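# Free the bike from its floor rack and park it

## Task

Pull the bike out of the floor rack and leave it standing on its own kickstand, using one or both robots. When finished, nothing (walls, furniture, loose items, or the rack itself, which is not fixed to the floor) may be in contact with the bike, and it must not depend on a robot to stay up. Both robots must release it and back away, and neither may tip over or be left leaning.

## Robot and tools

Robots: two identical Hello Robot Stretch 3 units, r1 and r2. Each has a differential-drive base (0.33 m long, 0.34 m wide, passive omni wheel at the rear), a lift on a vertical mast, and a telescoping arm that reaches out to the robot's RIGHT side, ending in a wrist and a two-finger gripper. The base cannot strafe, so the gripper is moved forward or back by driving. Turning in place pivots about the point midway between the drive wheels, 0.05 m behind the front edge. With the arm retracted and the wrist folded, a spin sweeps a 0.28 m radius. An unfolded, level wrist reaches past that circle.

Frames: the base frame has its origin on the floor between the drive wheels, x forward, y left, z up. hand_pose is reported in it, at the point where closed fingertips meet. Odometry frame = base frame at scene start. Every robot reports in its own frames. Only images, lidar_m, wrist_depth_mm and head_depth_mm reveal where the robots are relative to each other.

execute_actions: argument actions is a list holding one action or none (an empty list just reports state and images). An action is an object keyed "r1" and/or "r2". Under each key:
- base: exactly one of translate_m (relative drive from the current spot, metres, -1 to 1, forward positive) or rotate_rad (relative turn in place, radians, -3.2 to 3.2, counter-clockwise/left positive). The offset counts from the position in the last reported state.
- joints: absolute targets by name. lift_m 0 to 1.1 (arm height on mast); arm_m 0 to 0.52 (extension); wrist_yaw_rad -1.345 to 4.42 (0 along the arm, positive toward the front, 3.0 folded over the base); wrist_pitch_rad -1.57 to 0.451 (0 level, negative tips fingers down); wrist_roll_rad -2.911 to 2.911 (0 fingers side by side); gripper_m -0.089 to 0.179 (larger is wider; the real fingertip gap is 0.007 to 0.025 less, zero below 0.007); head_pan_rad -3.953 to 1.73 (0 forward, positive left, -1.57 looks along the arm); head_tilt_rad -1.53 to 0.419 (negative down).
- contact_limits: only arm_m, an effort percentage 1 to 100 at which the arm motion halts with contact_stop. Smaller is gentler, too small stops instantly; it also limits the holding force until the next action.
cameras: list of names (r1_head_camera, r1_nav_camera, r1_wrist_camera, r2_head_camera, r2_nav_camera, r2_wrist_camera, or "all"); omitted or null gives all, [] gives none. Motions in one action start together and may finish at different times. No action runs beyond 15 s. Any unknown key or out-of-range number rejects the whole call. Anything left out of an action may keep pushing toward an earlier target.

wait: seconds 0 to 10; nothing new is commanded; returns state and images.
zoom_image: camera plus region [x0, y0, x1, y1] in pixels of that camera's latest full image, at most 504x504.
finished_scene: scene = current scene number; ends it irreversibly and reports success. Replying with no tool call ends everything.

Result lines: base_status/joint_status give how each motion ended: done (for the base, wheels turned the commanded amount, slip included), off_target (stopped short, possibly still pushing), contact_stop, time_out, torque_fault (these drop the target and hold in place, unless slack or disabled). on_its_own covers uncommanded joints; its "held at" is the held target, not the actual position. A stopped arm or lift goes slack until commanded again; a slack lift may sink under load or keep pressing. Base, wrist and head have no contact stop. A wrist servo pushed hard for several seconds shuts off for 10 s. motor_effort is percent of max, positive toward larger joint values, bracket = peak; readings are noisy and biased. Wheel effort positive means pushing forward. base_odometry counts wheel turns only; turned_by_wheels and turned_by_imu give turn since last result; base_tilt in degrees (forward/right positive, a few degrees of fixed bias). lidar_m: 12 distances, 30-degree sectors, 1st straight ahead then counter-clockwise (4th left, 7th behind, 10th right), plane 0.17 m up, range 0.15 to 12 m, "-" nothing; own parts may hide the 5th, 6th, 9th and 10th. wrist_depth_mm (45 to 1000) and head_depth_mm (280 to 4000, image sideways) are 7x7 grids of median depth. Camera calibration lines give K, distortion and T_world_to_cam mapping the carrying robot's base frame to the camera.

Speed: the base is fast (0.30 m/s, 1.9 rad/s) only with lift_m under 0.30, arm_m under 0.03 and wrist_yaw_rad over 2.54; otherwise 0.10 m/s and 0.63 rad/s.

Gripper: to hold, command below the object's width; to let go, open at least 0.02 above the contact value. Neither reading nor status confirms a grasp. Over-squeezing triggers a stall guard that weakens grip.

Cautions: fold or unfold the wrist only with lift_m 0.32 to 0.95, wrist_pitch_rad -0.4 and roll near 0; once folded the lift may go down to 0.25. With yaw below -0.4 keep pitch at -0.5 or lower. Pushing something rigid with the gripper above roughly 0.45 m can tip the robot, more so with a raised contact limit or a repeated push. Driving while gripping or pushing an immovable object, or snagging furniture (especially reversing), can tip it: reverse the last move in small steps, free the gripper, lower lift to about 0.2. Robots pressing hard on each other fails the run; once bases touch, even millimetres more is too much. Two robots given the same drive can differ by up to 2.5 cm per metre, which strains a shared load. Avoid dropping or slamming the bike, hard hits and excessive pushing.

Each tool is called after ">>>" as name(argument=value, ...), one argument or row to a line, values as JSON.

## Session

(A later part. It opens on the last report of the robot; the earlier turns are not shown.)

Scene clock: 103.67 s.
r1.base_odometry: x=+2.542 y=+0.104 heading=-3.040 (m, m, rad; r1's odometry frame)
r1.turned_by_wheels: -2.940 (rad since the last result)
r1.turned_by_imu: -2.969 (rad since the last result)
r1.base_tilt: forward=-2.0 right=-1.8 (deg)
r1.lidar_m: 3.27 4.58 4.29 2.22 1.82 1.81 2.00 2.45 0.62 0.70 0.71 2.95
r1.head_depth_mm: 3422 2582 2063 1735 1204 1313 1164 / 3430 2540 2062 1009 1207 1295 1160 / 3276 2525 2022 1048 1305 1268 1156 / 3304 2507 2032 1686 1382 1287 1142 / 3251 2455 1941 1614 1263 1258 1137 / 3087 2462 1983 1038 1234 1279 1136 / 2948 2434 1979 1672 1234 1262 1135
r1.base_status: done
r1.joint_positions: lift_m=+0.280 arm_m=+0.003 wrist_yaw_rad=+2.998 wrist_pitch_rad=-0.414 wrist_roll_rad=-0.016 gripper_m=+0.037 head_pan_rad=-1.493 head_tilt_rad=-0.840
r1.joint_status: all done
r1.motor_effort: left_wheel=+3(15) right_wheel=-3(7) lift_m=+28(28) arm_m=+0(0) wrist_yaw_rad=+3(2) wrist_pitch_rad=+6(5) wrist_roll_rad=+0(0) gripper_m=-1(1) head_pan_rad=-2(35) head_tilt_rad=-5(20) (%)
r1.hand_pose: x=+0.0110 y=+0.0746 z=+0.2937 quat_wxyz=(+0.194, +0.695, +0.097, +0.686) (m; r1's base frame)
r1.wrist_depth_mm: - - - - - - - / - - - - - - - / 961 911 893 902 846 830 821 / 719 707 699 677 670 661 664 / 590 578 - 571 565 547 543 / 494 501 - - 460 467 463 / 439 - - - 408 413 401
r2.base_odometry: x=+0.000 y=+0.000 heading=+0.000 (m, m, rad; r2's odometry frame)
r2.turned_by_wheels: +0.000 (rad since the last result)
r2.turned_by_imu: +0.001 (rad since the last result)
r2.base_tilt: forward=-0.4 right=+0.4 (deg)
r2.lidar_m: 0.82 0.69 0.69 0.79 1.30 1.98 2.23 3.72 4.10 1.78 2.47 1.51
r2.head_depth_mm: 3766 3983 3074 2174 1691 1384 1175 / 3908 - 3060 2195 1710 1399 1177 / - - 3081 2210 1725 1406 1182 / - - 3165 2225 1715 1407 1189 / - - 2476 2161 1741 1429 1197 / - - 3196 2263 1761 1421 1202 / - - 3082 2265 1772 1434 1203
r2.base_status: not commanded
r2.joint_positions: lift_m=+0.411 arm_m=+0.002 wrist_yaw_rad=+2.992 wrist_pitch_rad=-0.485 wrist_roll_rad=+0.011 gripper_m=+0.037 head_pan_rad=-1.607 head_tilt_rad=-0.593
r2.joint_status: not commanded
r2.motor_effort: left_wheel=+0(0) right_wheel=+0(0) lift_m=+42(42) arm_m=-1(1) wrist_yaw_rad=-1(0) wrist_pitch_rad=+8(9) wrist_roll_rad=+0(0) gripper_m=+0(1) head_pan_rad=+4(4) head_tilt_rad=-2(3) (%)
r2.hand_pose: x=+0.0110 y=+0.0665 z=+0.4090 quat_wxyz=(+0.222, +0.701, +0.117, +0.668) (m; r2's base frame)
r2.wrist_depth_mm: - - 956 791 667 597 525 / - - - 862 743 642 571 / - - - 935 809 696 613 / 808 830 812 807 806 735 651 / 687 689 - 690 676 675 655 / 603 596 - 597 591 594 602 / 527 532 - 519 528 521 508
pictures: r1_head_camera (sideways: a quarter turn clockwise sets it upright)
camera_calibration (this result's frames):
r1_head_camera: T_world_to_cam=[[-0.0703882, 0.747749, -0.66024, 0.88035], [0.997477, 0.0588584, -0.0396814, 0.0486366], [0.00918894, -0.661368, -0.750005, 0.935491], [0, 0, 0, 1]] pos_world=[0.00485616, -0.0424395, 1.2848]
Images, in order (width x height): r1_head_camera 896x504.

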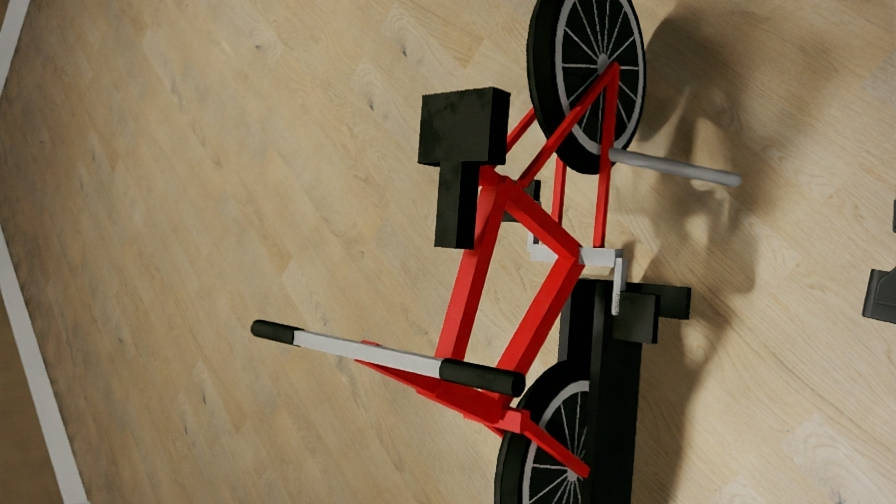

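>>> execute_actions(
  actions=[
    {"r1":{"joints":{"lift_m":0.55}}},
  ],
  cameras=[],
)

>>> execute_actions(
  actions=[
    {"r1":{"joints":{"wrist_yaw_rad":0.0,"gripper_m":0.1},"base":{"translate_m":-0.02}}},
  ],
  cameras=[],
)

>>> execute_actions(
  actions=[
    {"r1":{"joints":{"lift_m":0.33,"wrist_pitch_rad":-0.2,"arm_m":0.05}}},
  ],
  cameras=[],
)

>>> execute_actions(
  actions=[
    {"r1":{"joints":{"arm_m":0.22}}},
  ],
  cameras=["r1_head_camera","r1_wrist_camera"],
)

Scene clock: 119.70 s.
r1.base_odometry: x=+2.542 y=+0.104 heading=-3.040 (m, m, rad; r1's odometry frame)
r1.turned_by_wheels: +0.000 (rad since the last result)
r1.turned_by_imu: +0.001 (rad since the last result)
r1.base_tilt: forward=-2.0 right=-1.9 (deg)
r1.lidar_m: 3.25 4.58 4.30 2.21 1.81 1.81 2.01 2.45 0.62 0.70 0.71 2.95
r1.head_depth_mm: 3427 2577 2065 1730 1203 1302 1163 / 3323 2541 2063 1011 1212 1305 1194 / 3314 2489 2017 1047 1303 1268 1186 / 3338 2469 2003 1701 1385 1289 1180 / 3236 2495 1961 1616 1252 1261 1171 / 3148 2440 1981 1041 1234 1274 1137 / 2987 2435 1982 1671 1229 1266 1133
r1.base_status: not commanded
r1.joint_positions: lift_m=+0.550 arm_m=+0.003 wrist_yaw_rad=+2.998 wrist_pitch_rad=-0.414 wrist_roll_rad=-0.016 gripper_m=+0.037 head_pan_rad=-1.493 head_tilt_rad=-0.840
r1.joint_status: all done
r1.motor_effort: left_wheel=+3(3) right_wheel=-3(3) lift_m=+43(45) arm_m=+0(1) wrist_yaw_rad=+3(2) wrist_pitch_rad=+5(5) wrist_roll_rad=+0(0) gripper_m=+0(1) head_pan_rad=-3(3) head_tilt_rad=-6(5) (%)
r1.hand_pose: x=+0.0110 y=+0.0746 z=+0.5632 quat_wxyz=(+0.194, +0.695, +0.097, +0.686) (m; r1's base frame)
r1.wrist_depth_mm: - - - - - - - / - - - - - - - / - - - - - - - / - - - - - - - / 919 919 - 898 909 873 870 / 807 784 - 771 747 750 749 / 703 668 - 699 672 666 648
r2.base_odometry: x=+0.000 y=+0.000 heading=+0.000 (m, m, rad; r2's odometry frame)
r2.turned_by_wheels: +0.000 (rad since the last result)
r2.turned_by_imu: +0.001 (rad since the last result)
r2.base_tilt: forward=-0.3 right=+0.4 (deg)
r2.lidar_m: 0.82 0.69 0.69 0.78 1.30 1.98 2.24 3.70 4.10 1.78 2.47 1.51
r2.head_depth_mm: 3690 3946 3066 2203 1695 1386 1175 / 3957 - 3095 2196 1714 1392 1181 / - - 3117 2198 1712 1399 1191 / - - 3144 2242 1731 1410 1195 / - - 2488 2146 1736 1409 1196 / - - 3204 2260 1749 1420 1200 / - - 3266 2277 1769 1429 1206
r2.base_status: not commanded
r2.joint_positions: lift_m=+0.411 arm_m=+0.002 wrist_yaw_rad=+2.992 wrist_pitch_rad=-0.485 wrist_roll_rad=+0.011 gripper_m=+0.037 head_pan_rad=-1.607 head_tilt_rad=-0.593
r2.joint_status: not commanded
r2.motor_effort: left_wheel=-1(0) right_wheel=+0(1) lift_m=+42(42) arm_m=+0(0) wrist_yaw_rad=-1(0) wrist_pitch_rad=+8(8) wrist_roll_rad=+0(0) gripper_m=-1(1) head_pan_rad=+4(4) head_tilt_rad=-3(3) (%)
r2.hand_pose: x=+0.0110 y=+0.0665 z=+0.4090 quat_wxyz=(+0.222, +0.701, +0.117, +0.668) (m; r2's base frame)
r2.wrist_depth_mm: - - 918 779 680 589 530 / - - - 855 742 631 575 / - - - 912 813 699 598 / 818 807 814 801 820 759 657 / 692 690 - 689 689 698 678 / 602 601 - 599 595 593 594 / 529 538 - 523 536 531 532
pictures: none
No camera images: the call's "cameras" was empty. Leave "cameras" out to get every camera's image.

Scene clock: 122.20 s.
r1.base_odometry: x=+2.562 y=+0.106 heading=-3.040 (m, m, rad; r1's odometry frame)
r1.turned_by_wheels: +0.000 (rad since the last result)
r1.turned_by_imu: +0.001 (rad since the last result)
r1.base_tilt: forward=-2.0 right=-1.8 (deg)
r1.lidar_m: 3.29 4.58 4.26 2.20 1.80 1.79 1.98 2.44 0.62 0.62 0.72 2.97
r1.head_depth_mm: 3457 2556 2075 1737 1204 1302 1158 / 3348 2535 2052 1649 1180 1294 1194 / 3272 2530 2032 1024 1262 1268 1185 / 3285 2512 2032 1595 1385 1312 - / 3247 2475 1954 1615 1258 1260 1137 / 3173 2428 2004 1009 1243 1268 1139 / 2970 2424 1988 1664 1227 1267 1134
r1.base_status: done
r1.joint_positions: lift_m=+0.550 arm_m=+0.003 wrist_yaw_rad=+0.003 wrist_pitch_rad=-0.414 wrist_roll_rad=-0.016 gripper_m=+0.100 head_pan_rad=-1.493 head_tilt_rad=-0.840
r1.joint_status: all done
r1.motor_effort: left_wheel=+2(7) right_wheel=-3(7) lift_m=+43(43) arm_m=-1(1) wrist_yaw_rad=-3(2) wrist_pitch_rad=+5(5) wrist_roll_rad=+0(0) gripper_m=+1(79) head_pan_rad=-2(3) head_tilt_rad=-5(5) (%)
r1.hand_pose: x=-0.0207 y=-0.3728 z=+0.5632 quat_wxyz=(+0.698, +0.148, -0.686, -0.143) (m; r1's base frame)
r1.wrist_depth_mm: - - - - - - - / - - - 445 399 - - / - - - 487 - - - / - 543 - - - 545 - / 619 589 624 623 599 595 871 / 682 640 539 749 704 704 775 / 694 700 663 683 668 659 650
r2.base_odometry: x=+0.000 y=+0.000 heading=+0.000 (m, m, rad; r2's odometry frame)
r2.turned_by_wheels: +0.000 (rad since the last result)
r2.turned_by_imu: +0.000 (rad since the last result)
r2.base_tilt: forward=-0.4 right=+0.5 (deg)
r2.lidar_m: 0.82 0.69 0.69 0.78 1.30 1.98 2.24 3.71 4.10 1.78 2.45 1.51
r2.head_depth_mm: 3665 3979 3056 2192 1699 1387 1178 / 3974 - 3090 2183 1701 1397 1181 / - - 3096 2222 1717 1406 1185 / - - 3171 2234 1723 1409 1191 / - - 2494 2170 1737 1425 1196 / - - 3207 2245 1742 1425 1200 / - - 3217 2291 1761 1425 1209
r2.base_status: not commanded
r2.joint_positions: lift_m=+0.411 arm_m=+0.002 wrist_yaw_rad=+2.992 wrist_pitch_rad=-0.485 wrist_roll_rad=+0.011 gripper_m=+0.037 head_pan_rad=-1.607 head_tilt_rad=-0.593
r2.joint_status: not commanded
r2.motor_effort: left_wheel=+0(0) right_wheel=+0(1) lift_m=+42(41) arm_m=-1(0) wrist_yaw_rad=+0(1) wrist_pitch_rad=+8(8) wrist_roll_rad=+0(0) gripper_m=+0(0) head_pan_rad=+3(4) head_tilt_rad=-2(3) (%)
r2.hand_pose: x=+0.0110 y=+0.0665 z=+0.4090 quat_wxyz=(+0.222, +0.701, +0.117, +0.668) (m; r2's base frame)
r2.wrist_depth_mm: - - 917 795 684 597 530 / - - - 884 744 648 563 / - - - 904 795 713 608 / 811 794 811 809 807 743 652 / 686 685 - 690 687 689 661 / 601 599 - 596 594 590 585 / 527 534 - 527 526 522 530
pictures: none
No camera images: the call's "cameras" was empty. Leave "cameras" out to get every camera's image.

Scene clock: 125.03 s.
r1.base_odometry: x=+2.562 y=+0.106 heading=-3.040 (m, m, rad; r1's odometry frame)
r1.turned_by_wheels: +0.000 (rad since the last result)
r1.turned_by_imu: +0.000 (rad since the last result)
r1.base_tilt: forward=-2.0 right=-1.9 (deg)
r1.lidar_m: 3.26 4.58 4.27 2.19 1.80 1.79 1.99 2.44 0.62 0.62 0.72 2.97
r1.head_depth_mm: 3439 2550 2058 1735 1202 1305 1160 / 3415 2553 2055 1637 1187 1300 1158 / 3299 2490 2055 1024 1270 1273 1187 / 3309 2492 2030 1582 1385 1295 - / 3232 2481 1957 1617 1254 1257 1144 / 3110 2470 2005 1011 1250 1275 1141 / 2974 2422 1960 1663 1229 1272 1129
r1.base_status: not commanded
r1.joint_positions: lift_m=+0.330 arm_m=+0.050 wrist_yaw_rad=+0.003 wrist_pitch_rad=-0.226 wrist_roll_rad=-0.016 gripper_m=+0.100 head_pan_rad=-1.493 head_tilt_rad=-0.840
r1.joint_status: all done
r1.motor_effort: left_wheel=+3(3) right_wheel=-3(3) lift_m=+28(41) arm_m=+2(2) wrist_yaw_rad=-2(3) wrist_pitch_rad=+10(10) wrist_roll_rad=+0(0) gripper_m=+1(1) head_pan_rad=-3(3) head_tilt_rad=-6(5) (%)
r1.hand_pose: x=-0.0208 y=-0.4390 z=+0.3882 quat_wxyz=(+0.709, +0.081, -0.697, -0.078) (m; r1's base frame)
r1.wrist_depth_mm: - 362 349 - - - - / - - - - - - - / 409 405 - - - 408 404 / 408 425 444 - 811 411 425 / 442 457 666 460 486 444 451 / 487 478 397 616 599 501 498 / 523 515 508 544 522 525 527
r2.base_odometry: x=+0.000 y=+0.000 heading=+0.000 (m, m, rad; r2's odometry frame)
r2.turned_by_wheels: +0.000 (rad since the last result)
r2.turned_by_imu: +0.000 (rad since the last result)
r2.base_tilt: forward=-0.4 right=+0.5 (deg)
r2.lidar_m: 0.82 0.69 0.69 0.78 1.30 1.98 2.24 3.72 4.09 1.79 2.45 1.51
r2.head_depth_mm: 3729 - 3057 2178 1700 1386 1176 / 3961 - 3080 2203 1702 1397 1186 / - - 3097 2215 1717 1403 1185 / - - 3133 2234 1725 1413 1189 / - - 2484 2164 1733 1419 1199 / - - 3219 2272 1748 1429 1200 / - - 3033 2258 1755 1439 1209
r2.base_status: not commanded
r2.joint_positions: lift_m=+0.411 arm_m=+0.002 wrist_yaw_rad=+2.992 wrist_pitch_rad=-0.485 wrist_roll_rad=+0.011 gripper_m=+0.037 head_pan_rad=-1.607 head_tilt_rad=-0.593
r2.joint_status: not commanded
r2.motor_effort: left_wheel=+0(0) right_wheel=+0(0) lift_m=+41(42) arm_m=+0(1) wrist_yaw_rad=+0(0) wrist_pitch_rad=+8(9) wrist_roll_rad=+0(0) gripper_m=+0(0) head_pan_rad=+4(4) head_tilt_rad=-3(3) (%)
r2.hand_pose: x=+0.0110 y=+0.0665 z=+0.4090 quat_wxyz=(+0.222, +0.701, +0.117, +0.668) (m; r2's base frame)
r2.wrist_depth_mm: - - 930 776 686 593 523 / - - - 876 732 632 569 / - - - 920 814 693 606 / 805 825 813 802 789 749 655 / 682 687 - 696 680 677 653 / 598 594 - 599 603 597 600 / 525 540 - 525 529 519 526
pictures: none
No camera images: the call's "cameras" was empty. Leave "cameras" out to get every camera's image.

Scene clock: 127.53 s.
r1.base_odometry: x=+2.562 y=+0.106 heading=-3.040 (m, m, rad; r1's odometry frame)
r1.turned_by_wheels: +0.000 (rad since the last result)
r1.turned_by_imu: +0.000 (rad since the last result)
r1.base_tilt: forward=-2.0 right=-1.8 (deg)
r1.lidar_m: 3.28 4.59 4.28 2.19 1.80 1.79 1.98 2.43 0.62 0.62 0.72 2.97
r1.head_depth_mm: 3414 2571 2070 1727 1200 1307 1160 / 3337 2539 2042 1629 1185 1296 1159 / 3340 2519 2032 1021 1261 1330 1150 / 3221 2471 2032 1580 1395 1264 1149 / 3252 2478 1958 1620 1249 1255 1145 / 3179 2470 2004 1008 1245 1282 1139 / 2971 2434 1970 1668 1235 1267 1132
r1.base_status: not commanded
r1.joint_positions: lift_m=+0.330 arm_m=+0.220 wrist_yaw_rad=+0.002 wrist_pitch_rad=-0.225 wrist_roll_rad=-0.016 gripper_m=+0.100 head_pan_rad=-1.493 head_tilt_rad=-0.840
r1.joint_status: all done
r1.motor_effort: left_wheel=+3(3) right_wheel=-3(3) lift_m=+28(28) arm_m=+2(1) wrist_yaw_rad=-3(2) wrist_pitch_rad=+10(10) wrist_roll_rad=+0(0) gripper_m=+1(0) head_pan_rad=-2(2) head_tilt_rad=-5(6) (%)
r1.hand_pose: x=-0.0209 y=-0.6090 z=+0.3882 quat_wxyz=(+0.709, +0.081, -0.697, -0.078) (m; r1's base frame)
r1.wrist_depth_mm: - 196 200 - - - - / - - - 209 211 - - / - - - - 228 - - / 250 - - - - 919 265 / 305 266 870 741 758 275 257 / 292 638 304 322 404 279 273 / 309 378 385 307 518 300 301
r2.base_odometry: x=+0.000 y=+0.000 heading=+0.000 (m, m, rad; r2's odometry frame)
r2.turned_by_wheels: +0.000 (rad since the last result)
r2.turned_by_imu: +0.000 (rad since the last result)
r2.base_tilt: forward=-0.4 right=+0.5 (deg)
r2.lidar_m: 0.82 0.70 0.69 0.78 1.30 1.97 2.24 3.72 4.10 1.78 2.45 1.51
r2.head_depth_mm: 3728 - 3034 2177 1698 1392 1174 / 3994 - 3128 2209 1706 1395 1179 / - - 3091 2206 1722 1406 1183 / - - 3088 2208 1725 1408 1191 / - - 2491 2150 1737 1422 1195 / - - 3035 2255 1749 1425 1198 / - - 3015 2288 1755 1430 1202
r2.base_status: not commanded
r2.joint_positions: lift_m=+0.411 arm_m=+0.002 wrist_yaw_rad=+2.992 wrist_pitch_rad=-0.485 wrist_roll_rad=+0.011 gripper_m=+0.037 head_pan_rad=-1.607 head_tilt_rad=-0.593
r2.joint_status: not commanded
r2.motor_effort: left_wheel=+0(0) right_wheel=+0(0) lift_m=+41(42) arm_m=+0(0) wrist_yaw_rad=+0(0) wrist_pitch_rad=+8(9) wrist_roll_rad=+0(0) gripper_m=-1(2) head_pan_rad=+4(3) head_tilt_rad=-3(3) (%)
r2.hand_pose: x=+0.0110 y=+0.0665 z=+0.4090 quat_wxyz=(+0.222, +0.701, +0.117, +0.668) (m; r2's base frame)
r2.wrist_depth_mm: - - 905 794 678 604 537 / - - - 856 742 635 566 / - - - 918 815 684 612 / 819 816 805 798 801 740 658 / 682 683 - 691 688 703 660 / 603 598 - 599 594 598 583 / 528 543 - 530 523 523 522
pictures: r1_head_camera (sideways: a quarter turn clockwise sets it upright), r1_wrist_camera
camera_calibration (this result's frames):
r1_head_camera: T_world_to_cam=[[-0.0703883, 0.747749, -0.66024, 0.88035], [0.997477, 0.0588585, -0.0396815, 0.0486366], [0.00918902, -0.661368, -0.750006, 0.935491], [0, 0, 0, 1]] pos_world=[0.00485616, -0.0424395, 1.2848]
r1_wrist_camera: T_world_to_cam=[[-0.999779, 0.00967292, -0.0186892, -0.00336982], [0.0210214, 0.41788, -0.908259, 0.639029], [-0.000975656, -0.908451, -0.417991, -0.219724], [0, 0, 0, 1]] pos_world=[-0.0170167, -0.466613, 0.488498]
Images, in order (width x height): r1_head_camera 896x504, r1_wrist_camera 644x364.

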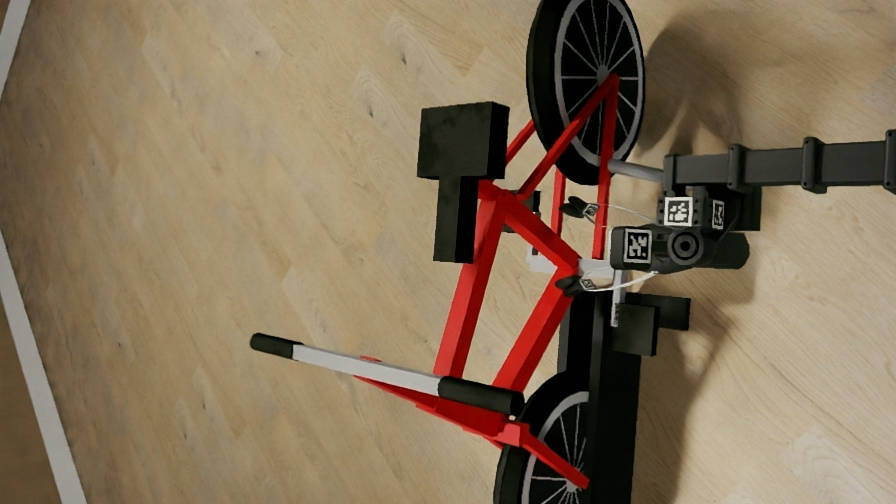

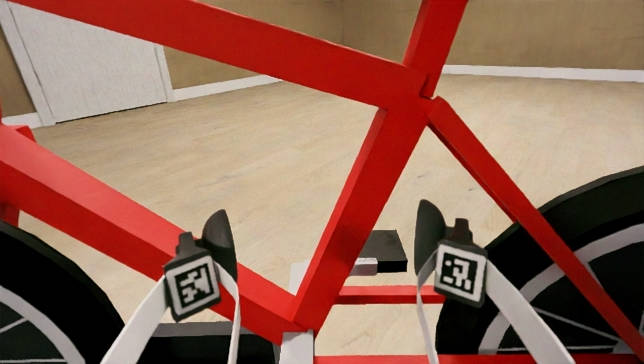

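>>> execute_actions(
  actions=[
    {"r1":{"joints":{"arm_m":0.33}}},
  ],
  cameras=[],
)

>>> execute_actions(
  actions=[
    {"r1":{"joints":{"gripper_m":-0.03}}},
  ],
  cameras=["r1_wrist_camera"],
)

>>> execute_actions(
  actions=[
    {"r1":{"base":{"translate_m":-0.2}}},
  ],
  cameras=["r1_head_camera","r1_nav_camera"],
)

Scene clock: 136.07 s.
r1.base_odometry: x=+2.562 y=+0.106 heading=-3.040 (m, m, rad; r1's odometry frame)
r1.turned_by_wheels: +0.000 (rad since the last result)
r1.turned_by_imu: +0.001 (rad since the last result)
r1.base_tilt: forward=-2.0 right=-1.8 (deg)
r1.lidar_m: 3.29 4.61 4.27 2.19 1.80 1.79 1.98 2.44 0.62 0.61 0.70 2.97
r1.head_depth_mm: 3383 2551 2066 1727 1207 1304 1155 / 3300 2530 2065 1644 1224 1299 1152 / 3379 2532 2035 1064 1322 1284 1149 / 3308 2510 2008 1595 1341 1277 1148 / 3206 2486 1974 1613 1245 1278 1144 / 3089 2481 1984 1106 1262 1281 1136 / 2999 2428 1976 1667 1247 1270 1136
r1.base_status: not commanded
r1.joint_positions: lift_m=+0.330 arm_m=+0.329 wrist_yaw_rad=-0.012 wrist_pitch_rad=-0.220 wrist_roll_rad=-0.016 gripper_m=+0.100 head_pan_rad=-1.493 head_tilt_rad=-0.840
r1.joint_status: all done
r1.on_its_own: wrist_yaw_rad is at rest, and its effort (+13) is outside its rest range (-12 to +12)
r1.motor_effort: left_wheel=+1(3) right_wheel=-3(4) lift_m=+28(28) arm_m=+7(11) wrist_yaw_rad=+13(13) wrist_pitch_rad=+8(13) wrist_roll_rad=+0(0) gripper_m=-2(2) head_pan_rad=-2(2) head_tilt_rad=-6(5) (%)
r1.hand_pose: x=-0.0244 y=-0.7188 z=+0.3896 quat_wxyz=(+0.708, +0.074, -0.697, -0.082) (m; r1's base frame)
r1.wrist_depth_mm: - 145 147 - - 154 - / - - - 154 157 - - / - - - - 163 165 - / - - - - 175 226 - / 855 869 875 836 182 763 207 / 192 223 660 607 355 630 203 / 203 206 533 212 520 517 202
r2.base_odometry: x=+0.000 y=+0.000 heading=+0.000 (m, m, rad; r2's odometry frame)
r2.turned_by_wheels: +0.000 (rad since the last result)
r2.turned_by_imu: +0.001 (rad since the last result)
r2.base_tilt: forward=-0.4 right=+0.4 (deg)
r2.lidar_m: 0.82 0.69 0.69 0.79 1.30 1.98 2.24 3.72 4.11 1.78 2.45 1.51
r2.head_depth_mm: 3642 - 3054 2190 1683 1386 1177 / 3963 - 3074 2189 1704 1399 1175 / - - 3084 2195 1710 1406 1191 / - - 3183 2214 1736 1402 1192 / - - 2642 2169 1750 1427 1201 / - - 3037 2269 1741 1420 1198 / - - 3084 2289 1756 1425 1208
r2.base_status: not commanded
r2.joint_positions: lift_m=+0.411 arm_m=+0.002 wrist_yaw_rad=+2.992 wrist_pitch_rad=-0.485 wrist_roll_rad=+0.011 gripper_m=+0.037 head_pan_rad=-1.607 head_tilt_rad=-0.593
r2.joint_status: not commanded
r2.motor_effort: left_wheel=+0(0) right_wheel=+1(1) lift_m=+41(42) arm_m=+0(0) wrist_yaw_rad=+0(0) wrist_pitch_rad=+8(8) wrist_roll_rad=+0(0) gripper_m=-1(1) head_pan_rad=+4(4) head_tilt_rad=-3(2) (%)
r2.hand_pose: x=+0.0110 y=+0.0665 z=+0.4090 quat_wxyz=(+0.222, +0.701, +0.117, +0.668) (m; r2's base frame)
r2.wrist_depth_mm: - - 928 777 677 603 543 / - - - 853 730 652 567 / - - - 897 806 698 612 / 826 830 809 815 794 757 658 / 688 682 - 683 693 687 661 / 594 595 - 592 581 601 599 / 531 543 - 524 520 531 523
pictures: none
No camera images: the call's "cameras" was empty. Leave "cameras" out to get every camera's image.

Scene clock: 138.60 s.
r1.base_odometry: x=+2.562 y=+0.106 heading=-3.040 (m, m, rad; r1's odometry frame)
r1.turned_by_wheels: +0.000 (rad since the last result)
r1.turned_by_imu: +0.001 (rad since the last result)
r1.base_tilt: forward=-2.0 right=-1.8 (deg)
r1.lidar_m: 3.26 4.58 4.27 2.20 1.80 1.79 1.98 2.43 0.62 0.62 0.72 2.97
r1.head_depth_mm: 3389 2560 2046 1708 1204 1310 1161 / 3367 2563 2041 1645 1185 1293 1157 / 3301 2512 2038 1007 1225 1286 1155 / 3247 2491 2007 1634 1315 1287 1146 / 3238 2472 1957 1625 1254 1265 1142 / 3163 2459 2001 1010 1243 1279 1138 / 2991 2455 1961 1663 1240 1270 1136
r1.base_status: not commanded
r1.joint_positions: lift_m=+0.330 arm_m=+0.330 wrist_yaw_rad=+0.001 wrist_pitch_rad=-0.223 wrist_roll_rad=-0.016 gripper_m=-0.030 head_pan_rad=-1.493 head_tilt_rad=-0.840
r1.joint_status: all done
r1.motor_effort: left_wheel=+4(14) right_wheel=-5(18) lift_m=+28(28) arm_m=+2(6) wrist_yaw_rad=-1(47) wrist_pitch_rad=+9(14) wrist_roll_rad=+1(0) gripper_m=-9(89) head_pan_rad=-3(3) head_tilt_rad=-5(5) (%)
r1.hand_pose: x=-0.0212 y=-0.7193 z=+0.3889 quat_wxyz=(+0.709, +0.080, -0.697, -0.078) (m; r1's base frame)
r1.wrist_depth_mm: 99 99 101 - - 112 - / - 105 105 106 109 111 - / - - - 113 113 115 - / - - - - 140 123 937 / 837 832 839 - 138 202 90 / 693 688 655 - 145 645 211 / 180 211 564 285 164 540 191
r2.base_odometry: x=+0.000 y=+0.000 heading=+0.000 (m, m, rad; r2's odometry frame)
r2.turned_by_wheels: +0.000 (rad since the last result)
r2.turned_by_imu: +0.000 (rad since the last result)
r2.base_tilt: forward=-0.3 right=+0.5 (deg)
r2.lidar_m: 0.82 0.69 0.69 0.78 1.29 1.98 2.23 3.70 4.10 1.78 2.44 1.51
r2.head_depth_mm: 3675 - 3050 2202 1702 1389 1178 / 3953 - 3104 2208 1707 1395 1182 / - - 3095 2193 1705 1411 1191 / - - 3156 2208 1723 1409 1193 / - - 2511 2163 1722 1420 1199 / - - 3007 2274 1749 1422 1205 / - - 3073 2290 1763 1427 1206
r2.base_status: not commanded
r2.joint_positions: lift_m=+0.411 arm_m=+0.002 wrist_yaw_rad=+2.992 wrist_pitch_rad=-0.485 wrist_roll_rad=+0.011 gripper_m=+0.037 head_pan_rad=-1.607 head_tilt_rad=-0.593
r2.joint_status: not commanded
r2.motor_effort: left_wheel=+0(0) right_wheel=+1(0) lift_m=+41(42) arm_m=+0(1) wrist_yaw_rad=+0(0) wrist_pitch_rad=+8(8) wrist_roll_rad=+0(0) gripper_m=+0(0) head_pan_rad=+4(4) head_tilt_rad=-3(3) (%)
r2.hand_pose: x=+0.0110 y=+0.0665 z=+0.4090 quat_wxyz=(+0.222, +0.701, +0.117, +0.668) (m; r2's base frame)
r2.wrist_depth_mm: - - 933 779 673 592 530 / - - - 861 732 639 572 / - - - 917 825 696 610 / 826 820 806 835 813 753 662 / 679 682 - 701 683 689 655 / 592 598 - 591 595 592 584 / 522 537 - 523 530 522 522
pictures: r1_wrist_camera
camera_calibration (this result's frames):
r1_wrist_camera: T_world_to_cam=[[-0.999769, 0.01055, -0.018716, -0.00187656], [0.0214076, 0.415483, -0.909349, 0.68438], [-0.00181743, -0.90954, -0.415613, -0.32134], [0, 0, 0, 1]] pos_world=[-0.0171111, -0.5766, 0.488752]
Images, in order (width x height): r1_wrist_camera 644x364.

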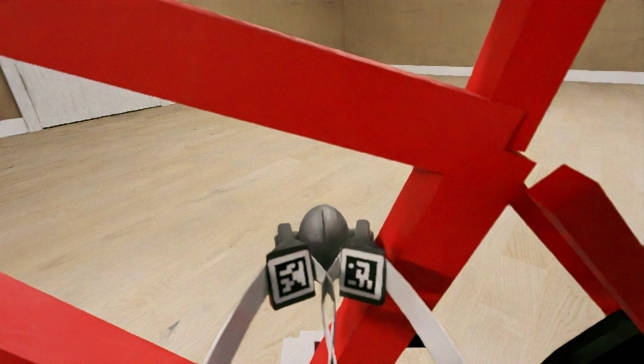

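Scene clock: 141.83 s.
r1.base_odometry: x=+2.761 y=+0.126 heading=-3.039 (m, m, rad; r1's odometry frame)
r1.turned_by_wheels: +0.000 (rad since the last result)
r1.turned_by_imu: +0.002 (rad since the last result)
r1.base_tilt: forward=-2.0 right=-1.8 (deg)
r1.lidar_m: 3.45 4.72 3.88 2.01 1.65 1.64 1.81 2.25 0.62 0.61 0.72 3.11
r1.head_depth_mm: 3361 2539 2073 1725 1189 1301 1158 / 3359 2549 2041 1679 1201 1314 1157 / 3358 2513 2056 1005 1260 1267 1146 / 3289 2486 2023 1582 1232 1283 1146 / 3271 2453 1957 1690 1398 1262 1143 / 3172 2458 1995 988 1240 1275 1136 / 3043 2417 1979 1663 1226 1269 1127
r1.base_status: done
r1.joint_positions: lift_m=+0.330 arm_m=+0.330 wrist_yaw_rad=+0.015 wrist_pitch_rad=-0.214 wrist_roll_rad=-0.016 gripper_m=-0.030 head_pan_rad=-1.493 head_tilt_rad=-0.840
r1.joint_status: not commanded
r1.on_its_own: wrist_yaw_rad is at rest, and its effort (-14) is outside its rest range (-12 to +12)
r1.motor_effort: left_wheel=+8(20) right_wheel=-9(29) lift_m=+28(28) arm_m=+2(2) wrist_yaw_rad=-14(38) wrist_pitch_rad=+5(8) wrist_roll_rad=+0(0) gripper_m=-11(13) head_pan_rad=-3(3) head_tilt_rad=-5(5) (%)
r1.hand_pose: x=-0.0179 y=-0.7200 z=+0.3911 quat_wxyz=(+0.709, +0.081, -0.697, -0.070) (m; r1's base frame)
r1.wrist_depth_mm: 91 93 - - - 107 94 / - 97 97 98 - 102 - / - - 104 104 104 104 - / - - - - 112 113 - / 891 870 848 - 126 123 79 / 689 676 681 - 133 643 87 / 183 554 551 287 150 529 506
r2.base_odometry: x=+0.000 y=+0.000 heading=+0.000 (m, m, rad; r2's odometry frame)
r2.turned_by_wheels: +0.000 (rad since the last result)
r2.turned_by_imu: +0.001 (rad since the last result)
r2.base_tilt: forward=-0.3 right=+0.4 (deg)
r2.lidar_m: 0.82 0.69 0.69 0.78 1.30 1.98 2.25 3.73 4.09 1.59 2.27 1.51
r2.head_depth_mm: 3718 3992 3037 2183 1677 1389 1174 / - - 3101 2189 1717 1394 1181 / - - 3128 2204 1717 1404 1183 / - - 3145 2200 1726 1411 1189 / - - 2539 2092 1731 1411 1200 / - - 3011 2274 1755 1425 1200 / - - 3064 2199 1748 1424 1201
r2.base_status: not commanded
r2.joint_positions: lift_m=+0.411 arm_m=+0.002 wrist_yaw_rad=+2.992 wrist_pitch_rad=-0.485 wrist_roll_rad=+0.011 gripper_m=+0.037 head_pan_rad=-1.607 head_tilt_rad=-0.593
r2.joint_status: not commanded
r2.motor_effort: left_wheel=+0(0) right_wheel=+1(1) lift_m=+42(42) arm_m=+0(0) wrist_yaw_rad=+0(0) wrist_pitch_rad=+8(9) wrist_roll_rad=+0(0) gripper_m=-1(1) head_pan_rad=+4(3) head_tilt_rad=-3(2) (%)
r2.hand_pose: x=+0.0110 y=+0.0665 z=+0.4090 quat_wxyz=(+0.222, +0.701, +0.117, +0.668) (m; r2's base frame)
r2.wrist_depth_mm: - - 911 797 668 599 529 / - - - 863 742 647 569 / - - - 925 824 703 606 / 810 819 813 807 822 761 641 / 700 685 - 689 694 682 668 / 599 593 - 601 588 584 593 / 525 545 - 526 520 519 521
pictures: r1_head_camera (sideways: a quarter turn clockwise sets it upright), r1_nav_camera (sideways: a quarter turn counterclockwise sets it upright)
camera_calibration (this result's frames):
r1_head_camera: T_world_to_cam=[[-0.0703159, 0.748219, -0.659715, 0.879665], [0.997484, 0.0587421, -0.0396945, 0.0486534], [0.00905288, -0.660846, -0.750467, 0.936092], [0, 0, 0, 1]] pos_world=[0.00484911, -0.0424274, 1.28477]
r1_nav_camera: T_world_to_cam=[[0.00725558, -0.715662, 0.698409, -0.861495], [-0.996285, -0.0651105, -0.0563688, 0.131528], [0.0858148, -0.695405, -0.713476, 0.878019], [0, 0, 0, 1]] pos_world=[0.0619431, 0.00260315, 1.23554]
Images, in order (width x height): r1_head_camera 896x504, r1_nav_camera 672x504.

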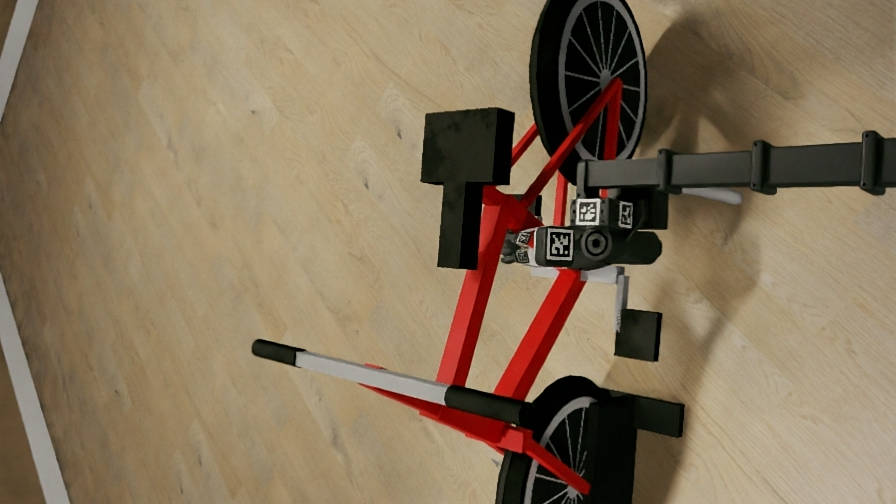

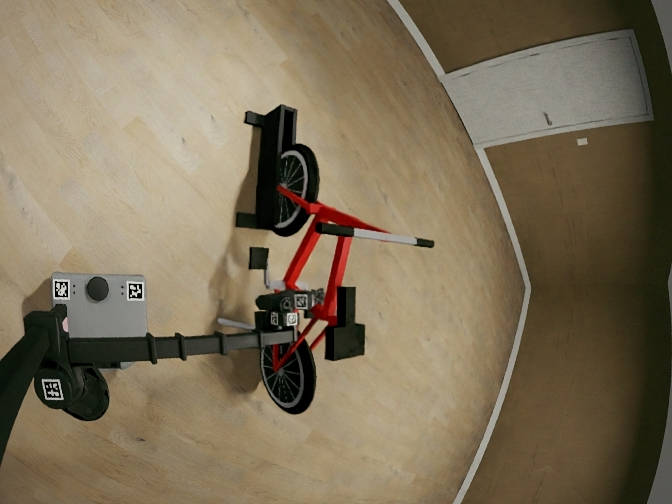

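>>> execute_actions(
  actions=[
    {"r1":{"base":{"translate_m":0.03},"joints":{"arm_m":0.24}}},
  ],
  cameras=[],
)

>>> execute_actions(
  actions=[
    {"r1":{"base":{"translate_m":-0.075},"joints":{"gripper_m":0.1}}},
  ],
  cameras=["r1_wrist_camera"],
)

Scene clock: 150.70 s.
r1.base_odometry: x=+2.731 y=+0.123 heading=-3.039 (m, m, rad; r1's odometry frame)
r1.turned_by_wheels: +0.000 (rad since the last result)
r1.turned_by_imu: +0.001 (rad since the last result)
r1.base_tilt: forward=-2.0 right=-1.9 (deg)
r1.lidar_m: 3.42 4.70 3.96 2.03 1.67 1.66 1.84 2.28 0.62 0.70 0.71 3.07
r1.head_depth_mm: 3405 2540 2057 1737 1191 1305 1160 / 3342 2534 2057 1004 1206 1297 1158 / 3315 2486 2034 1038 1292 - 1156 / 3233 2514 2041 1686 1419 1251 1151 / 3204 2479 1952 1615 1400 1250 1143 / 3222 2448 1973 1026 1220 1272 1137 / 3019 2429 1978 1666 1228 1277 1140
r1.base_status: done
r1.joint_positions: lift_m=+0.330 arm_m=+0.240 wrist_yaw_rad=+0.003 wrist_pitch_rad=-0.215 wrist_roll_rad=-0.016 gripper_m=-0.030 head_pan_rad=-1.493 head_tilt_rad=-0.840
r1.joint_status: all done
r1.motor_effort: left_wheel=+2(13) right_wheel=-2(6) lift_m=+28(28) arm_m=-2(3) wrist_yaw_rad=-2(14) wrist_pitch_rad=+5(6) wrist_roll_rad=+0(0) gripper_m=-10(11) head_pan_rad=-3(4) head_tilt_rad=-5(5) (%)
r1.hand_pose: x=-0.0208 y=-0.6305 z=+0.3907 quat_wxyz=(+0.709, +0.078, -0.697, -0.075) (m; r1's base frame)
r1.wrist_depth_mm: - 170 173 - - 179 - / - - - 181 185 - - / - - - - 202 198 - / 236 - - - 217 281 - / 228 248 857 - 333 787 233 / 266 251 261 - 626 350 242 / 271 547 285 285 522 276 265
r2.base_odometry: x=+0.000 y=+0.000 heading=+0.000 (m, m, rad; r2's odometry frame)
r2.turned_by_wheels: +0.000 (rad since the last result)
r2.turned_by_imu: +0.001 (rad since the last result)
r2.base_tilt: forward=-0.4 right=+0.4 (deg)
r2.lidar_m: 0.82 0.70 0.69 0.78 1.30 1.98 2.24 3.70 4.11 1.60 2.30 1.51
r2.head_depth_mm: 3690 - 3062 2186 1697 1382 1178 / 3993 - 3062 2184 1699 1389 1178 / - - 3102 2208 1709 1404 1187 / - - 3182 2238 1729 1399 1190 / - - 2584 2075 1752 1418 1192 / - - 3050 2267 1749 1423 1200 / - - 3090 2199 1763 1429 1203
r2.base_status: not commanded
r2.joint_positions: lift_m=+0.411 arm_m=+0.002 wrist_yaw_rad=+2.992 wrist_pitch_rad=-0.485 wrist_roll_rad=+0.011 gripper_m=+0.037 head_pan_rad=-1.607 head_tilt_rad=-0.593
r2.joint_status: not commanded
r2.motor_effort: left_wheel=+0(0) right_wheel=+1(0) lift_m=+41(42) arm_m=+0(0) wrist_yaw_rad=+0(1) wrist_pitch_rad=+8(8) wrist_roll_rad=+0(0) gripper_m=+0(1) head_pan_rad=+4(3) head_tilt_rad=-2(3) (%)
r2.hand_pose: x=+0.0110 y=+0.0665 z=+0.4090 quat_wxyz=(+0.222, +0.701, +0.117, +0.668) (m; r2's base frame)
r2.wrist_depth_mm: - - 900 782 668 599 533 / - - - 858 736 649 566 / - - - 919 817 707 611 / 811 806 806 807 790 750 645 / 693 689 - 679 676 670 661 / 592 598 - 592 601 598 591 / 532 546 - 523 521 530 527
pictures: none
No camera images: the call's "cameras" was empty. Leave "cameras" out to get every camera's image.

Scene clock: 152.50 s.
r1.base_odometry: x=+2.806 y=+0.131 heading=-3.039 (m, m, rad; r1's odometry frame)
r1.turned_by_wheels: +0.000 (rad since the last result)
r1.turned_by_imu: +0.001 (rad since the last result)
r1.base_tilt: forward=-2.0 right=-1.9 (deg)
r1.lidar_m: 3.49 4.74 3.80 1.96 1.61 1.60 1.78 2.21 0.69 0.60 0.73 3.13
r1.head_depth_mm: 3355 2552 2046 1726 1238 1307 1166 / 3334 2504 2043 1728 1194 1294 1158 / 3287 2522 2045 983 1203 - 1145 / 3302 2497 2014 1048 1294 1240 1145 / 3204 2473 2011 1674 1379 1278 1139 / 3190 2461 1946 1595 1286 1271 1138 / 3073 2426 1985 1629 1232 1268 1131
r1.base_status: done
r1.joint_positions: lift_m=+0.330 arm_m=+0.240 wrist_yaw_rad=+0.003 wrist_pitch_rad=-0.224 wrist_roll_rad=-0.016 gripper_m=+0.100 head_pan_rad=-1.493 head_tilt_rad=-0.840
r1.joint_status: all done
r1.motor_effort: left_wheel=+4(4) right_wheel=-5(8) lift_m=+28(28) arm_m=-2(3) wrist_yaw_rad=-3(2) wrist_pitch_rad=+9(10) wrist_roll_rad=+0(0) gripper_m=+1(81) head_pan_rad=-3(3) head_tilt_rad=-5(5) (%)
r1.hand_pose: x=-0.0208 y=-0.6297 z=+0.3886 quat_wxyz=(+0.709, +0.081, -0.697, -0.078) (m; r1's base frame)
r1.wrist_depth_mm: 171 176 - - - - - / - - 182 186 - - - / - - - 195 - - - / - - - 220 274 - - / 254 857 832 413 809 239 226 / 252 261 323 386 627 232 239 / 389 520 282 525 291 265 259
r2.base_odometry: x=+0.000 y=+0.000 heading=+0.000 (m, m, rad; r2's odometry frame)
r2.turned_by_wheels: +0.000 (rad since the last result)
r2.turned_by_imu: +0.000 (rad since the last result)
r2.base_tilt: forward=-0.3 right=+0.5 (deg)
r2.lidar_m: 0.82 0.69 0.69 0.79 1.30 1.98 2.25 3.71 4.10 1.59 2.22 1.51
r2.head_depth_mm: 3668 3984 3036 2190 1683 1384 1175 / 3940 - 3067 2176 1696 1393 1179 / - - 3094 2207 1709 1406 1187 / - - 3116 2261 1717 1413 1185 / - - 2552 2076 1739 1424 1195 / - - 3028 2265 1741 1414 1210 / - - 3079 2199 1753 1432 1214
r2.base_status: not commanded
r2.joint_positions: lift_m=+0.411 arm_m=+0.002 wrist_yaw_rad=+2.992 wrist_pitch_rad=-0.485 wrist_roll_rad=+0.011 gripper_m=+0.037 head_pan_rad=-1.607 head_tilt_rad=-0.593
r2.joint_status: not commanded
r2.motor_effort: left_wheel=+0(1) right_wheel=+1(0) lift_m=+42(42) arm_m=+0(1) wrist_yaw_rad=+0(0) wrist_pitch_rad=+8(9) wrist_roll_rad=+0(0) gripper_m=-1(1) head_pan_rad=+4(4) head_tilt_rad=-3(3) (%)
r2.hand_pose: x=+0.0110 y=+0.0665 z=+0.4090 quat_wxyz=(+0.222, +0.701, +0.117, +0.668) (m; r2's base frame)
r2.wrist_depth_mm: - - 942 792 677 595 530 / - - - 876 738 642 572 / - - - 910 823 701 617 / 823 805 822 809 801 757 649 / 682 691 - 684 694 695 664 / 589 600 - 603 594 595 591 / 522 542 - 518 527 522 517
pictures: r1_wrist_camera
camera_calibration (this result's frames):
r1_wrist_camera: T_world_to_cam=[[-0.999785, 0.00894116, -0.0187085, -0.00344396], [0.0207325, 0.416353, -0.908967, 0.647353], [-0.000337873, -0.909159, -0.416449, -0.239404], [0, 0, 0, 1]] pos_world=[-0.0169454, -0.487153, 0.488659]
Images, in order (width x height): r1_wrist_camera 644x364.

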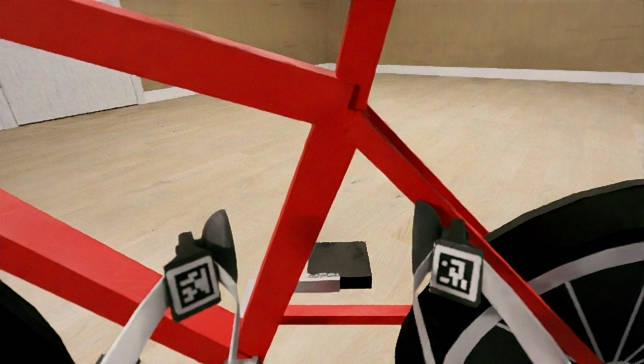

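>>> execute_actions(
  actions=[
    {"r1":{"base":{"translate_m":0.025},"joints":{"gripper_m":0.09}}},
  ],
  cameras=[],
)

>>> execute_actions(
  actions=[
    {"r1":{"joints":{"arm_m":0.325}}},
  ],
  cameras=["r1_wrist_camera"],
)

>>> execute_actions(
  actions=[
    {"r1":{"joints":{"gripper_m":-0.03}}},
  ],
  cameras=["r1_wrist_camera"],
)

Scene clock: 160.47 s.
r1.base_odometry: x=+2.781 y=+0.128 heading=-3.039 (m, m, rad; r1's odometry frame)
r1.turned_by_wheels: +0.000 (rad since the last result)
r1.turned_by_imu: +0.001 (rad since the last result)
r1.base_tilt: forward=-1.9 right=-1.9 (deg)
r1.lidar_m: 3.46 4.73 3.85 1.99 1.63 1.62 1.80 2.23 0.70 0.61 0.73 3.12
r1.head_depth_mm: 3400 2564 2061 1718 1194 1298 1161 / 3334 2537 2040 1704 1200 1299 1157 / 3293 2523 2044 982 1208 - 1150 / 3233 2487 2015 1050 1260 1244 1148 / 3229 2457 2003 1692 1414 1263 1140 / 3139 2442 1950 993 1270 1278 1138 / 3063 2446 1975 1658 1225 1265 1135
r1.base_status: done
r1.joint_positions: lift_m=+0.330 arm_m=+0.240 wrist_yaw_rad=+0.002 wrist_pitch_rad=-0.224 wrist_roll_rad=-0.016 gripper_m=+0.090 head_pan_rad=-1.493 head_tilt_rad=-0.840
r1.joint_status: all done
r1.motor_effort: left_wheel=+2(10) right_wheel=-2(2) lift_m=+28(28) arm_m=-2(2) wrist_yaw_rad=-1(3) wrist_pitch_rad=+9(9) wrist_roll_rad=+0(0) gripper_m=+0(46) head_pan_rad=-3(3) head_tilt_rad=-5(5) (%)
r1.hand_pose: x=-0.0210 y=-0.6297 z=+0.3886 quat_wxyz=(+0.709, +0.080, -0.697, -0.078) (m; r1's base frame)
r1.wrist_depth_mm: 173 172 - - 188 - - / - - 181 183 - - - / - - - - 197 - - / - - - 244 - - - / 237 842 895 241 829 243 228 / 284 254 640 349 394 244 235 / 296 554 282 515 338 265 260
r2.base_odometry: x=+0.000 y=+0.000 heading=+0.000 (m, m, rad; r2's odometry frame)
r2.turned_by_wheels: +0.000 (rad since the last result)
r2.turned_by_imu: +0.001 (rad since the last result)
r2.base_tilt: forward=-0.4 right=+0.5 (deg)
r2.lidar_m: 0.82 0.70 0.69 0.78 1.30 1.98 2.23 3.70 4.09 1.59 2.25 1.51
r2.head_depth_mm: 3649 3964 3038 2179 1692 1386 1177 / 3923 - 3076 2202 1705 1389 1178 / - - 3145 2234 1719 1401 1184 / - - 3144 2212 1729 1413 1196 / - - 2579 2083 1734 1410 1200 / - - 3041 2237 1748 1418 1197 / - - 3054 2206 1768 1432 1210
r2.base_status: not commanded
r2.joint_positions: lift_m=+0.411 arm_m=+0.002 wrist_yaw_rad=+2.992 wrist_pitch_rad=-0.485 wrist_roll_rad=+0.011 gripper_m=+0.037 head_pan_rad=-1.607 head_tilt_rad=-0.593
r2.joint_status: not commanded
r2.motor_effort: left_wheel=+0(0) right_wheel=+0(0) lift_m=+41(42) arm_m=+0(0) wrist_yaw_rad=+0(1) wrist_pitch_rad=+8(8) wrist_roll_rad=+0(0) gripper_m=-1(1) head_pan_rad=+4(4) head_tilt_rad=-3(3) (%)
r2.hand_pose: x=+0.0110 y=+0.0665 z=+0.4090 quat_wxyz=(+0.222, +0.701, +0.117, +0.668) (m; r2's base frame)
r2.wrist_depth_mm: - - 948 764 681 594 530 / - - - 861 752 646 577 / - - - 922 816 710 601 / 797 811 791 802 800 738 654 / 697 684 - 696 673 687 669 / 599 600 - 594 593 596 585 / 524 535 - 529 525 522 524
pictures: none
No camera images: the call's "cameras" was empty. Leave "cameras" out to get every camera's image.

Scene clock: 162.30 s.
r1.base_odometry: x=+2.781 y=+0.128 heading=-3.039 (m, m, rad; r1's odometry frame)
r1.turned_by_wheels: +0.000 (rad since the last result)
r1.turned_by_imu: +0.000 (rad since the last result)
r1.base_tilt: forward=-2.0 right=-1.8 (deg)
r1.lidar_m: 3.48 4.73 3.84 1.99 1.63 1.62 1.80 2.24 0.69 0.61 0.73 3.13
r1.head_depth_mm: 3362 2581 2072 1718 1191 1307 1158 / 3343 2537 2052 1723 1196 1295 1158 / 3251 2521 2014 984 1213 1258 1153 / 3259 2488 2039 1044 1240 1282 1139 / 3233 2446 2014 1672 1402 1255 1145 / 3207 2430 1921 995 1271 1270 1141 / 3023 2415 1987 1678 1229 1272 1135
r1.base_status: not commanded
r1.joint_positions: lift_m=+0.330 arm_m=+0.325 wrist_yaw_rad=-0.001 wrist_pitch_rad=-0.224 wrist_roll_rad=-0.016 gripper_m=+0.090 head_pan_rad=-1.493 head_tilt_rad=-0.840
r1.joint_status: all done
r1.motor_effort: left_wheel=+2(2) right_wheel=-2(2) lift_m=+28(28) arm_m=+3(4) wrist_yaw_rad=+1(1) wrist_pitch_rad=+9(9) wrist_roll_rad=+0(1) gripper_m=+0(0) head_pan_rad=-3(3) head_tilt_rad=-5(5) (%)
r1.hand_pose: x=-0.0217 y=-0.7141 z=+0.3886 quat_wxyz=(+0.709, +0.080, -0.697, -0.079) (m; r1's base frame)
r1.wrist_depth_mm: 95 97 - - - 99 - / 102 101 101 104 110 - - / - - 109 108 110 - - / - - - - 118 - - / 842 835 898 780 128 86 755 / 687 682 652 149 144 94 605 / 193 567 558 159 508 529 106
r2.base_odometry: x=+0.000 y=+0.000 heading=+0.000 (m, m, rad; r2's odometry frame)
r2.turned_by_wheels: +0.000 (rad since the last result)
r2.turned_by_imu: +0.000 (rad since the last result)
r2.base_tilt: forward=-0.4 right=+0.5 (deg)
r2.lidar_m: 0.82 0.69 0.69 0.78 1.30 1.98 2.24 3.70 4.10 1.60 2.25 1.51
r2.head_depth_mm: 3721 3887 3055 2166 1682 1389 1175 / 3936 - 3078 2185 1697 1395 1178 / - - 3063 2225 1716 1394 1183 / - - 3128 2228 1727 1411 1187 / - - 2567 2097 1733 1420 1195 / - - 2928 2257 1752 1432 1200 / - - 3108 2211 1757 1437 1213
r2.base_status: not commanded
r2.joint_positions: lift_m=+0.411 arm_m=+0.002 wrist_yaw_rad=+2.992 wrist_pitch_rad=-0.485 wrist_roll_rad=+0.011 gripper_m=+0.037 head_pan_rad=-1.607 head_tilt_rad=-0.593
r2.joint_status: not commanded
r2.motor_effort: left_wheel=+0(0) right_wheel=+1(0) lift_m=+41(42) arm_m=-1(0) wrist_yaw_rad=+1(0) wrist_pitch_rad=+8(8) wrist_roll_rad=+0(0) gripper_m=+0(0) head_pan_rad=+4(4) head_tilt_rad=-3(3) (%)
r2.hand_pose: x=+0.0110 y=+0.0665 z=+0.4090 quat_wxyz=(+0.222, +0.701, +0.117, +0.668) (m; r2's base frame)
r2.wrist_depth_mm: - - 929 789 672 594 531 / - - - 868 732 653 571 / - - - 915 827 689 618 / 842 813 829 792 793 741 653 / 686 692 - 689 678 684 672 / 592 598 - 609 589 587 587 / 530 541 - 528 517 518 522
pictures: r1_wrist_camera
camera_calibration (this result's frames):
r1_wrist_camera: T_world_to_cam=[[-0.999746, 0.0125783, -0.0187053, -0.000981775], [0.0222444, 0.416326, -0.908943, 0.682507], [-0.00364547, -0.909128, -0.4165, -0.31618], [0, 0, 0, 1]] pos_world=[-0.0173161, -0.571581, 0.488653]
Images, in order (width x height): r1_wrist_camera 644x364.

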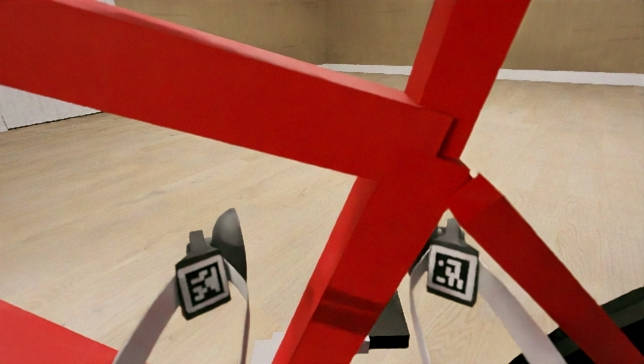

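Scene clock: 164.17 s.
r1.base_odometry: x=+2.781 y=+0.128 heading=-3.040 (m, m, rad; r1's odometry frame)
r1.turned_by_wheels: +0.000 (rad since the last result)
r1.turned_by_imu: +0.000 (rad since the last result)
r1.base_tilt: forward=-2.0 right=-1.8 (deg)
r1.lidar_m: 3.48 4.72 3.83 1.98 1.63 1.62 1.80 2.23 0.70 0.60 0.72 3.14
r1.head_depth_mm: 3351 2582 2061 1723 1192 1296 1157 / 3333 2536 2042 1707 1200 1293 1157 / 3286 2502 2033 980 1208 1261 1148 / 3270 2510 2024 1047 1243 1284 1145 / 3251 2496 1992 1694 1396 1256 1137 / 3166 2442 1924 993 1257 1275 1134 / 3068 2421 1987 1661 1214 1267 1129
r1.base_status: not commanded
r1.joint_positions: lift_m=+0.330 arm_m=+0.325 wrist_yaw_rad=-0.067 wrist_pitch_rad=-0.224 wrist_roll_rad=+0.019 gripper_m=-0.029 head_pan_rad=-1.493 head_tilt_rad=-0.840
r1.joint_status: all done
r1.on_its_own: wrist_yaw_rad is held at -0.055, not at your +0.000, by its stall guard, which is not easing now
r1.motor_effort: left_wheel=-6(15) right_wheel=+10(22) lift_m=+30(30) arm_m=+0(3) wrist_yaw_rad=+11(36) wrist_pitch_rad=+10(9) wrist_roll_rad=-15(15) gripper_m=-25(99) head_pan_rad=-2(2) head_tilt_rad=-5(5) (%)
r1.hand_pose: x=-0.0378 y=-0.7139 z=+0.3884 quat_wxyz=(+0.693, +0.055, -0.711, -0.103) (m; r1's base frame)
r1.wrist_depth_mm: - - - - 99 - - / 94 96 100 - 106 - - / - 102 105 107 115 - - / - - - 117 116 - 964 / 921 888 892 130 87 716 742 / 707 682 684 140 586 98 177 / 591 587 542 155 525 190 133
r2.base_odometry: x=+0.000 y=+0.000 heading=+0.000 (m, m, rad; r2's odometry frame)
r2.turned_by_wheels: +0.000 (rad since the last result)
r2.turned_by_imu: +0.000 (rad since the last result)
r2.base_tilt: forward=-0.4 right=+0.5 (deg)
r2.lidar_m: 0.82 0.69 0.69 0.79 1.29 1.98 2.24 3.71 4.11 1.59 2.25 1.52
r2.head_depth_mm: 3682 - 3035 2190 1700 1394 1174 / 3938 - 3115 2192 1711 1392 1173 / - - 3082 2216 1706 1397 1185 / - - 3174 2237 1713 1410 1193 / - - 2542 2077 1743 1415 1195 / - - 2836 2260 1734 1422 1201 / - - 3082 2199 1742 1430 1207
r2.base_status: not commanded
r2.joint_positions: lift_m=+0.411 arm_m=+0.002 wrist_yaw_rad=+2.992 wrist_pitch_rad=-0.485 wrist_roll_rad=+0.011 gripper_m=+0.037 head_pan_rad=-1.607 head_tilt_rad=-0.593
r2.joint_status: not commanded
r2.motor_effort: left_wheel=+0(0) right_wheel=+0(0) lift_m=+41(42) arm_m=+0(0) wrist_yaw_rad=+0(0) wrist_pitch_rad=+8(8) wrist_roll_rad=+0(0) gripper_m=-1(1) head_pan_rad=+4(4) head_tilt_rad=-3(3) (%)
r2.hand_pose: x=+0.0110 y=+0.0665 z=+0.4090 quat_wxyz=(+0.222, +0.701, +0.117, +0.668) (m; r2's base frame)
r2.wrist_depth_mm: - - 915 784 676 593 524 / - - - 867 746 639 564 / - - - 934 814 712 601 / 825 803 811 810 810 742 663 / 691 690 - 688 683 692 651 / 598 596 - 591 602 593 584 / 523 541 - 532 536 523 520
pictures: r1_wrist_camera
camera_calibration (this result's frames):
r1_wrist_camera: T_world_to_cam=[[-0.994899, 0.0860571, -0.0526333, 0.0487367], [0.0836329, 0.411914, -0.907377, 0.681159], [-0.0564058, -0.90715, -0.41701, -0.316529], [0, 0, 0, 1]] pos_world=[-0.0263333, -0.571912, 0.488638]
Images, in order (width x height): r1_wrist_camera 644x364.

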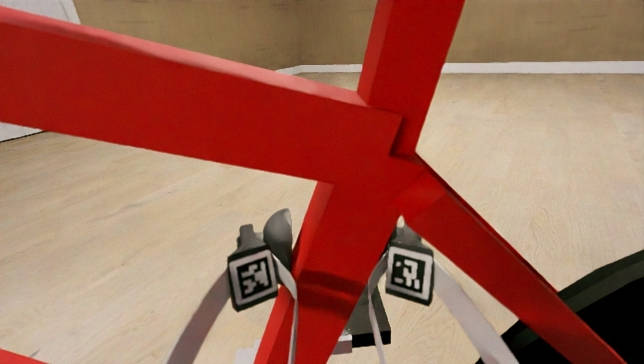

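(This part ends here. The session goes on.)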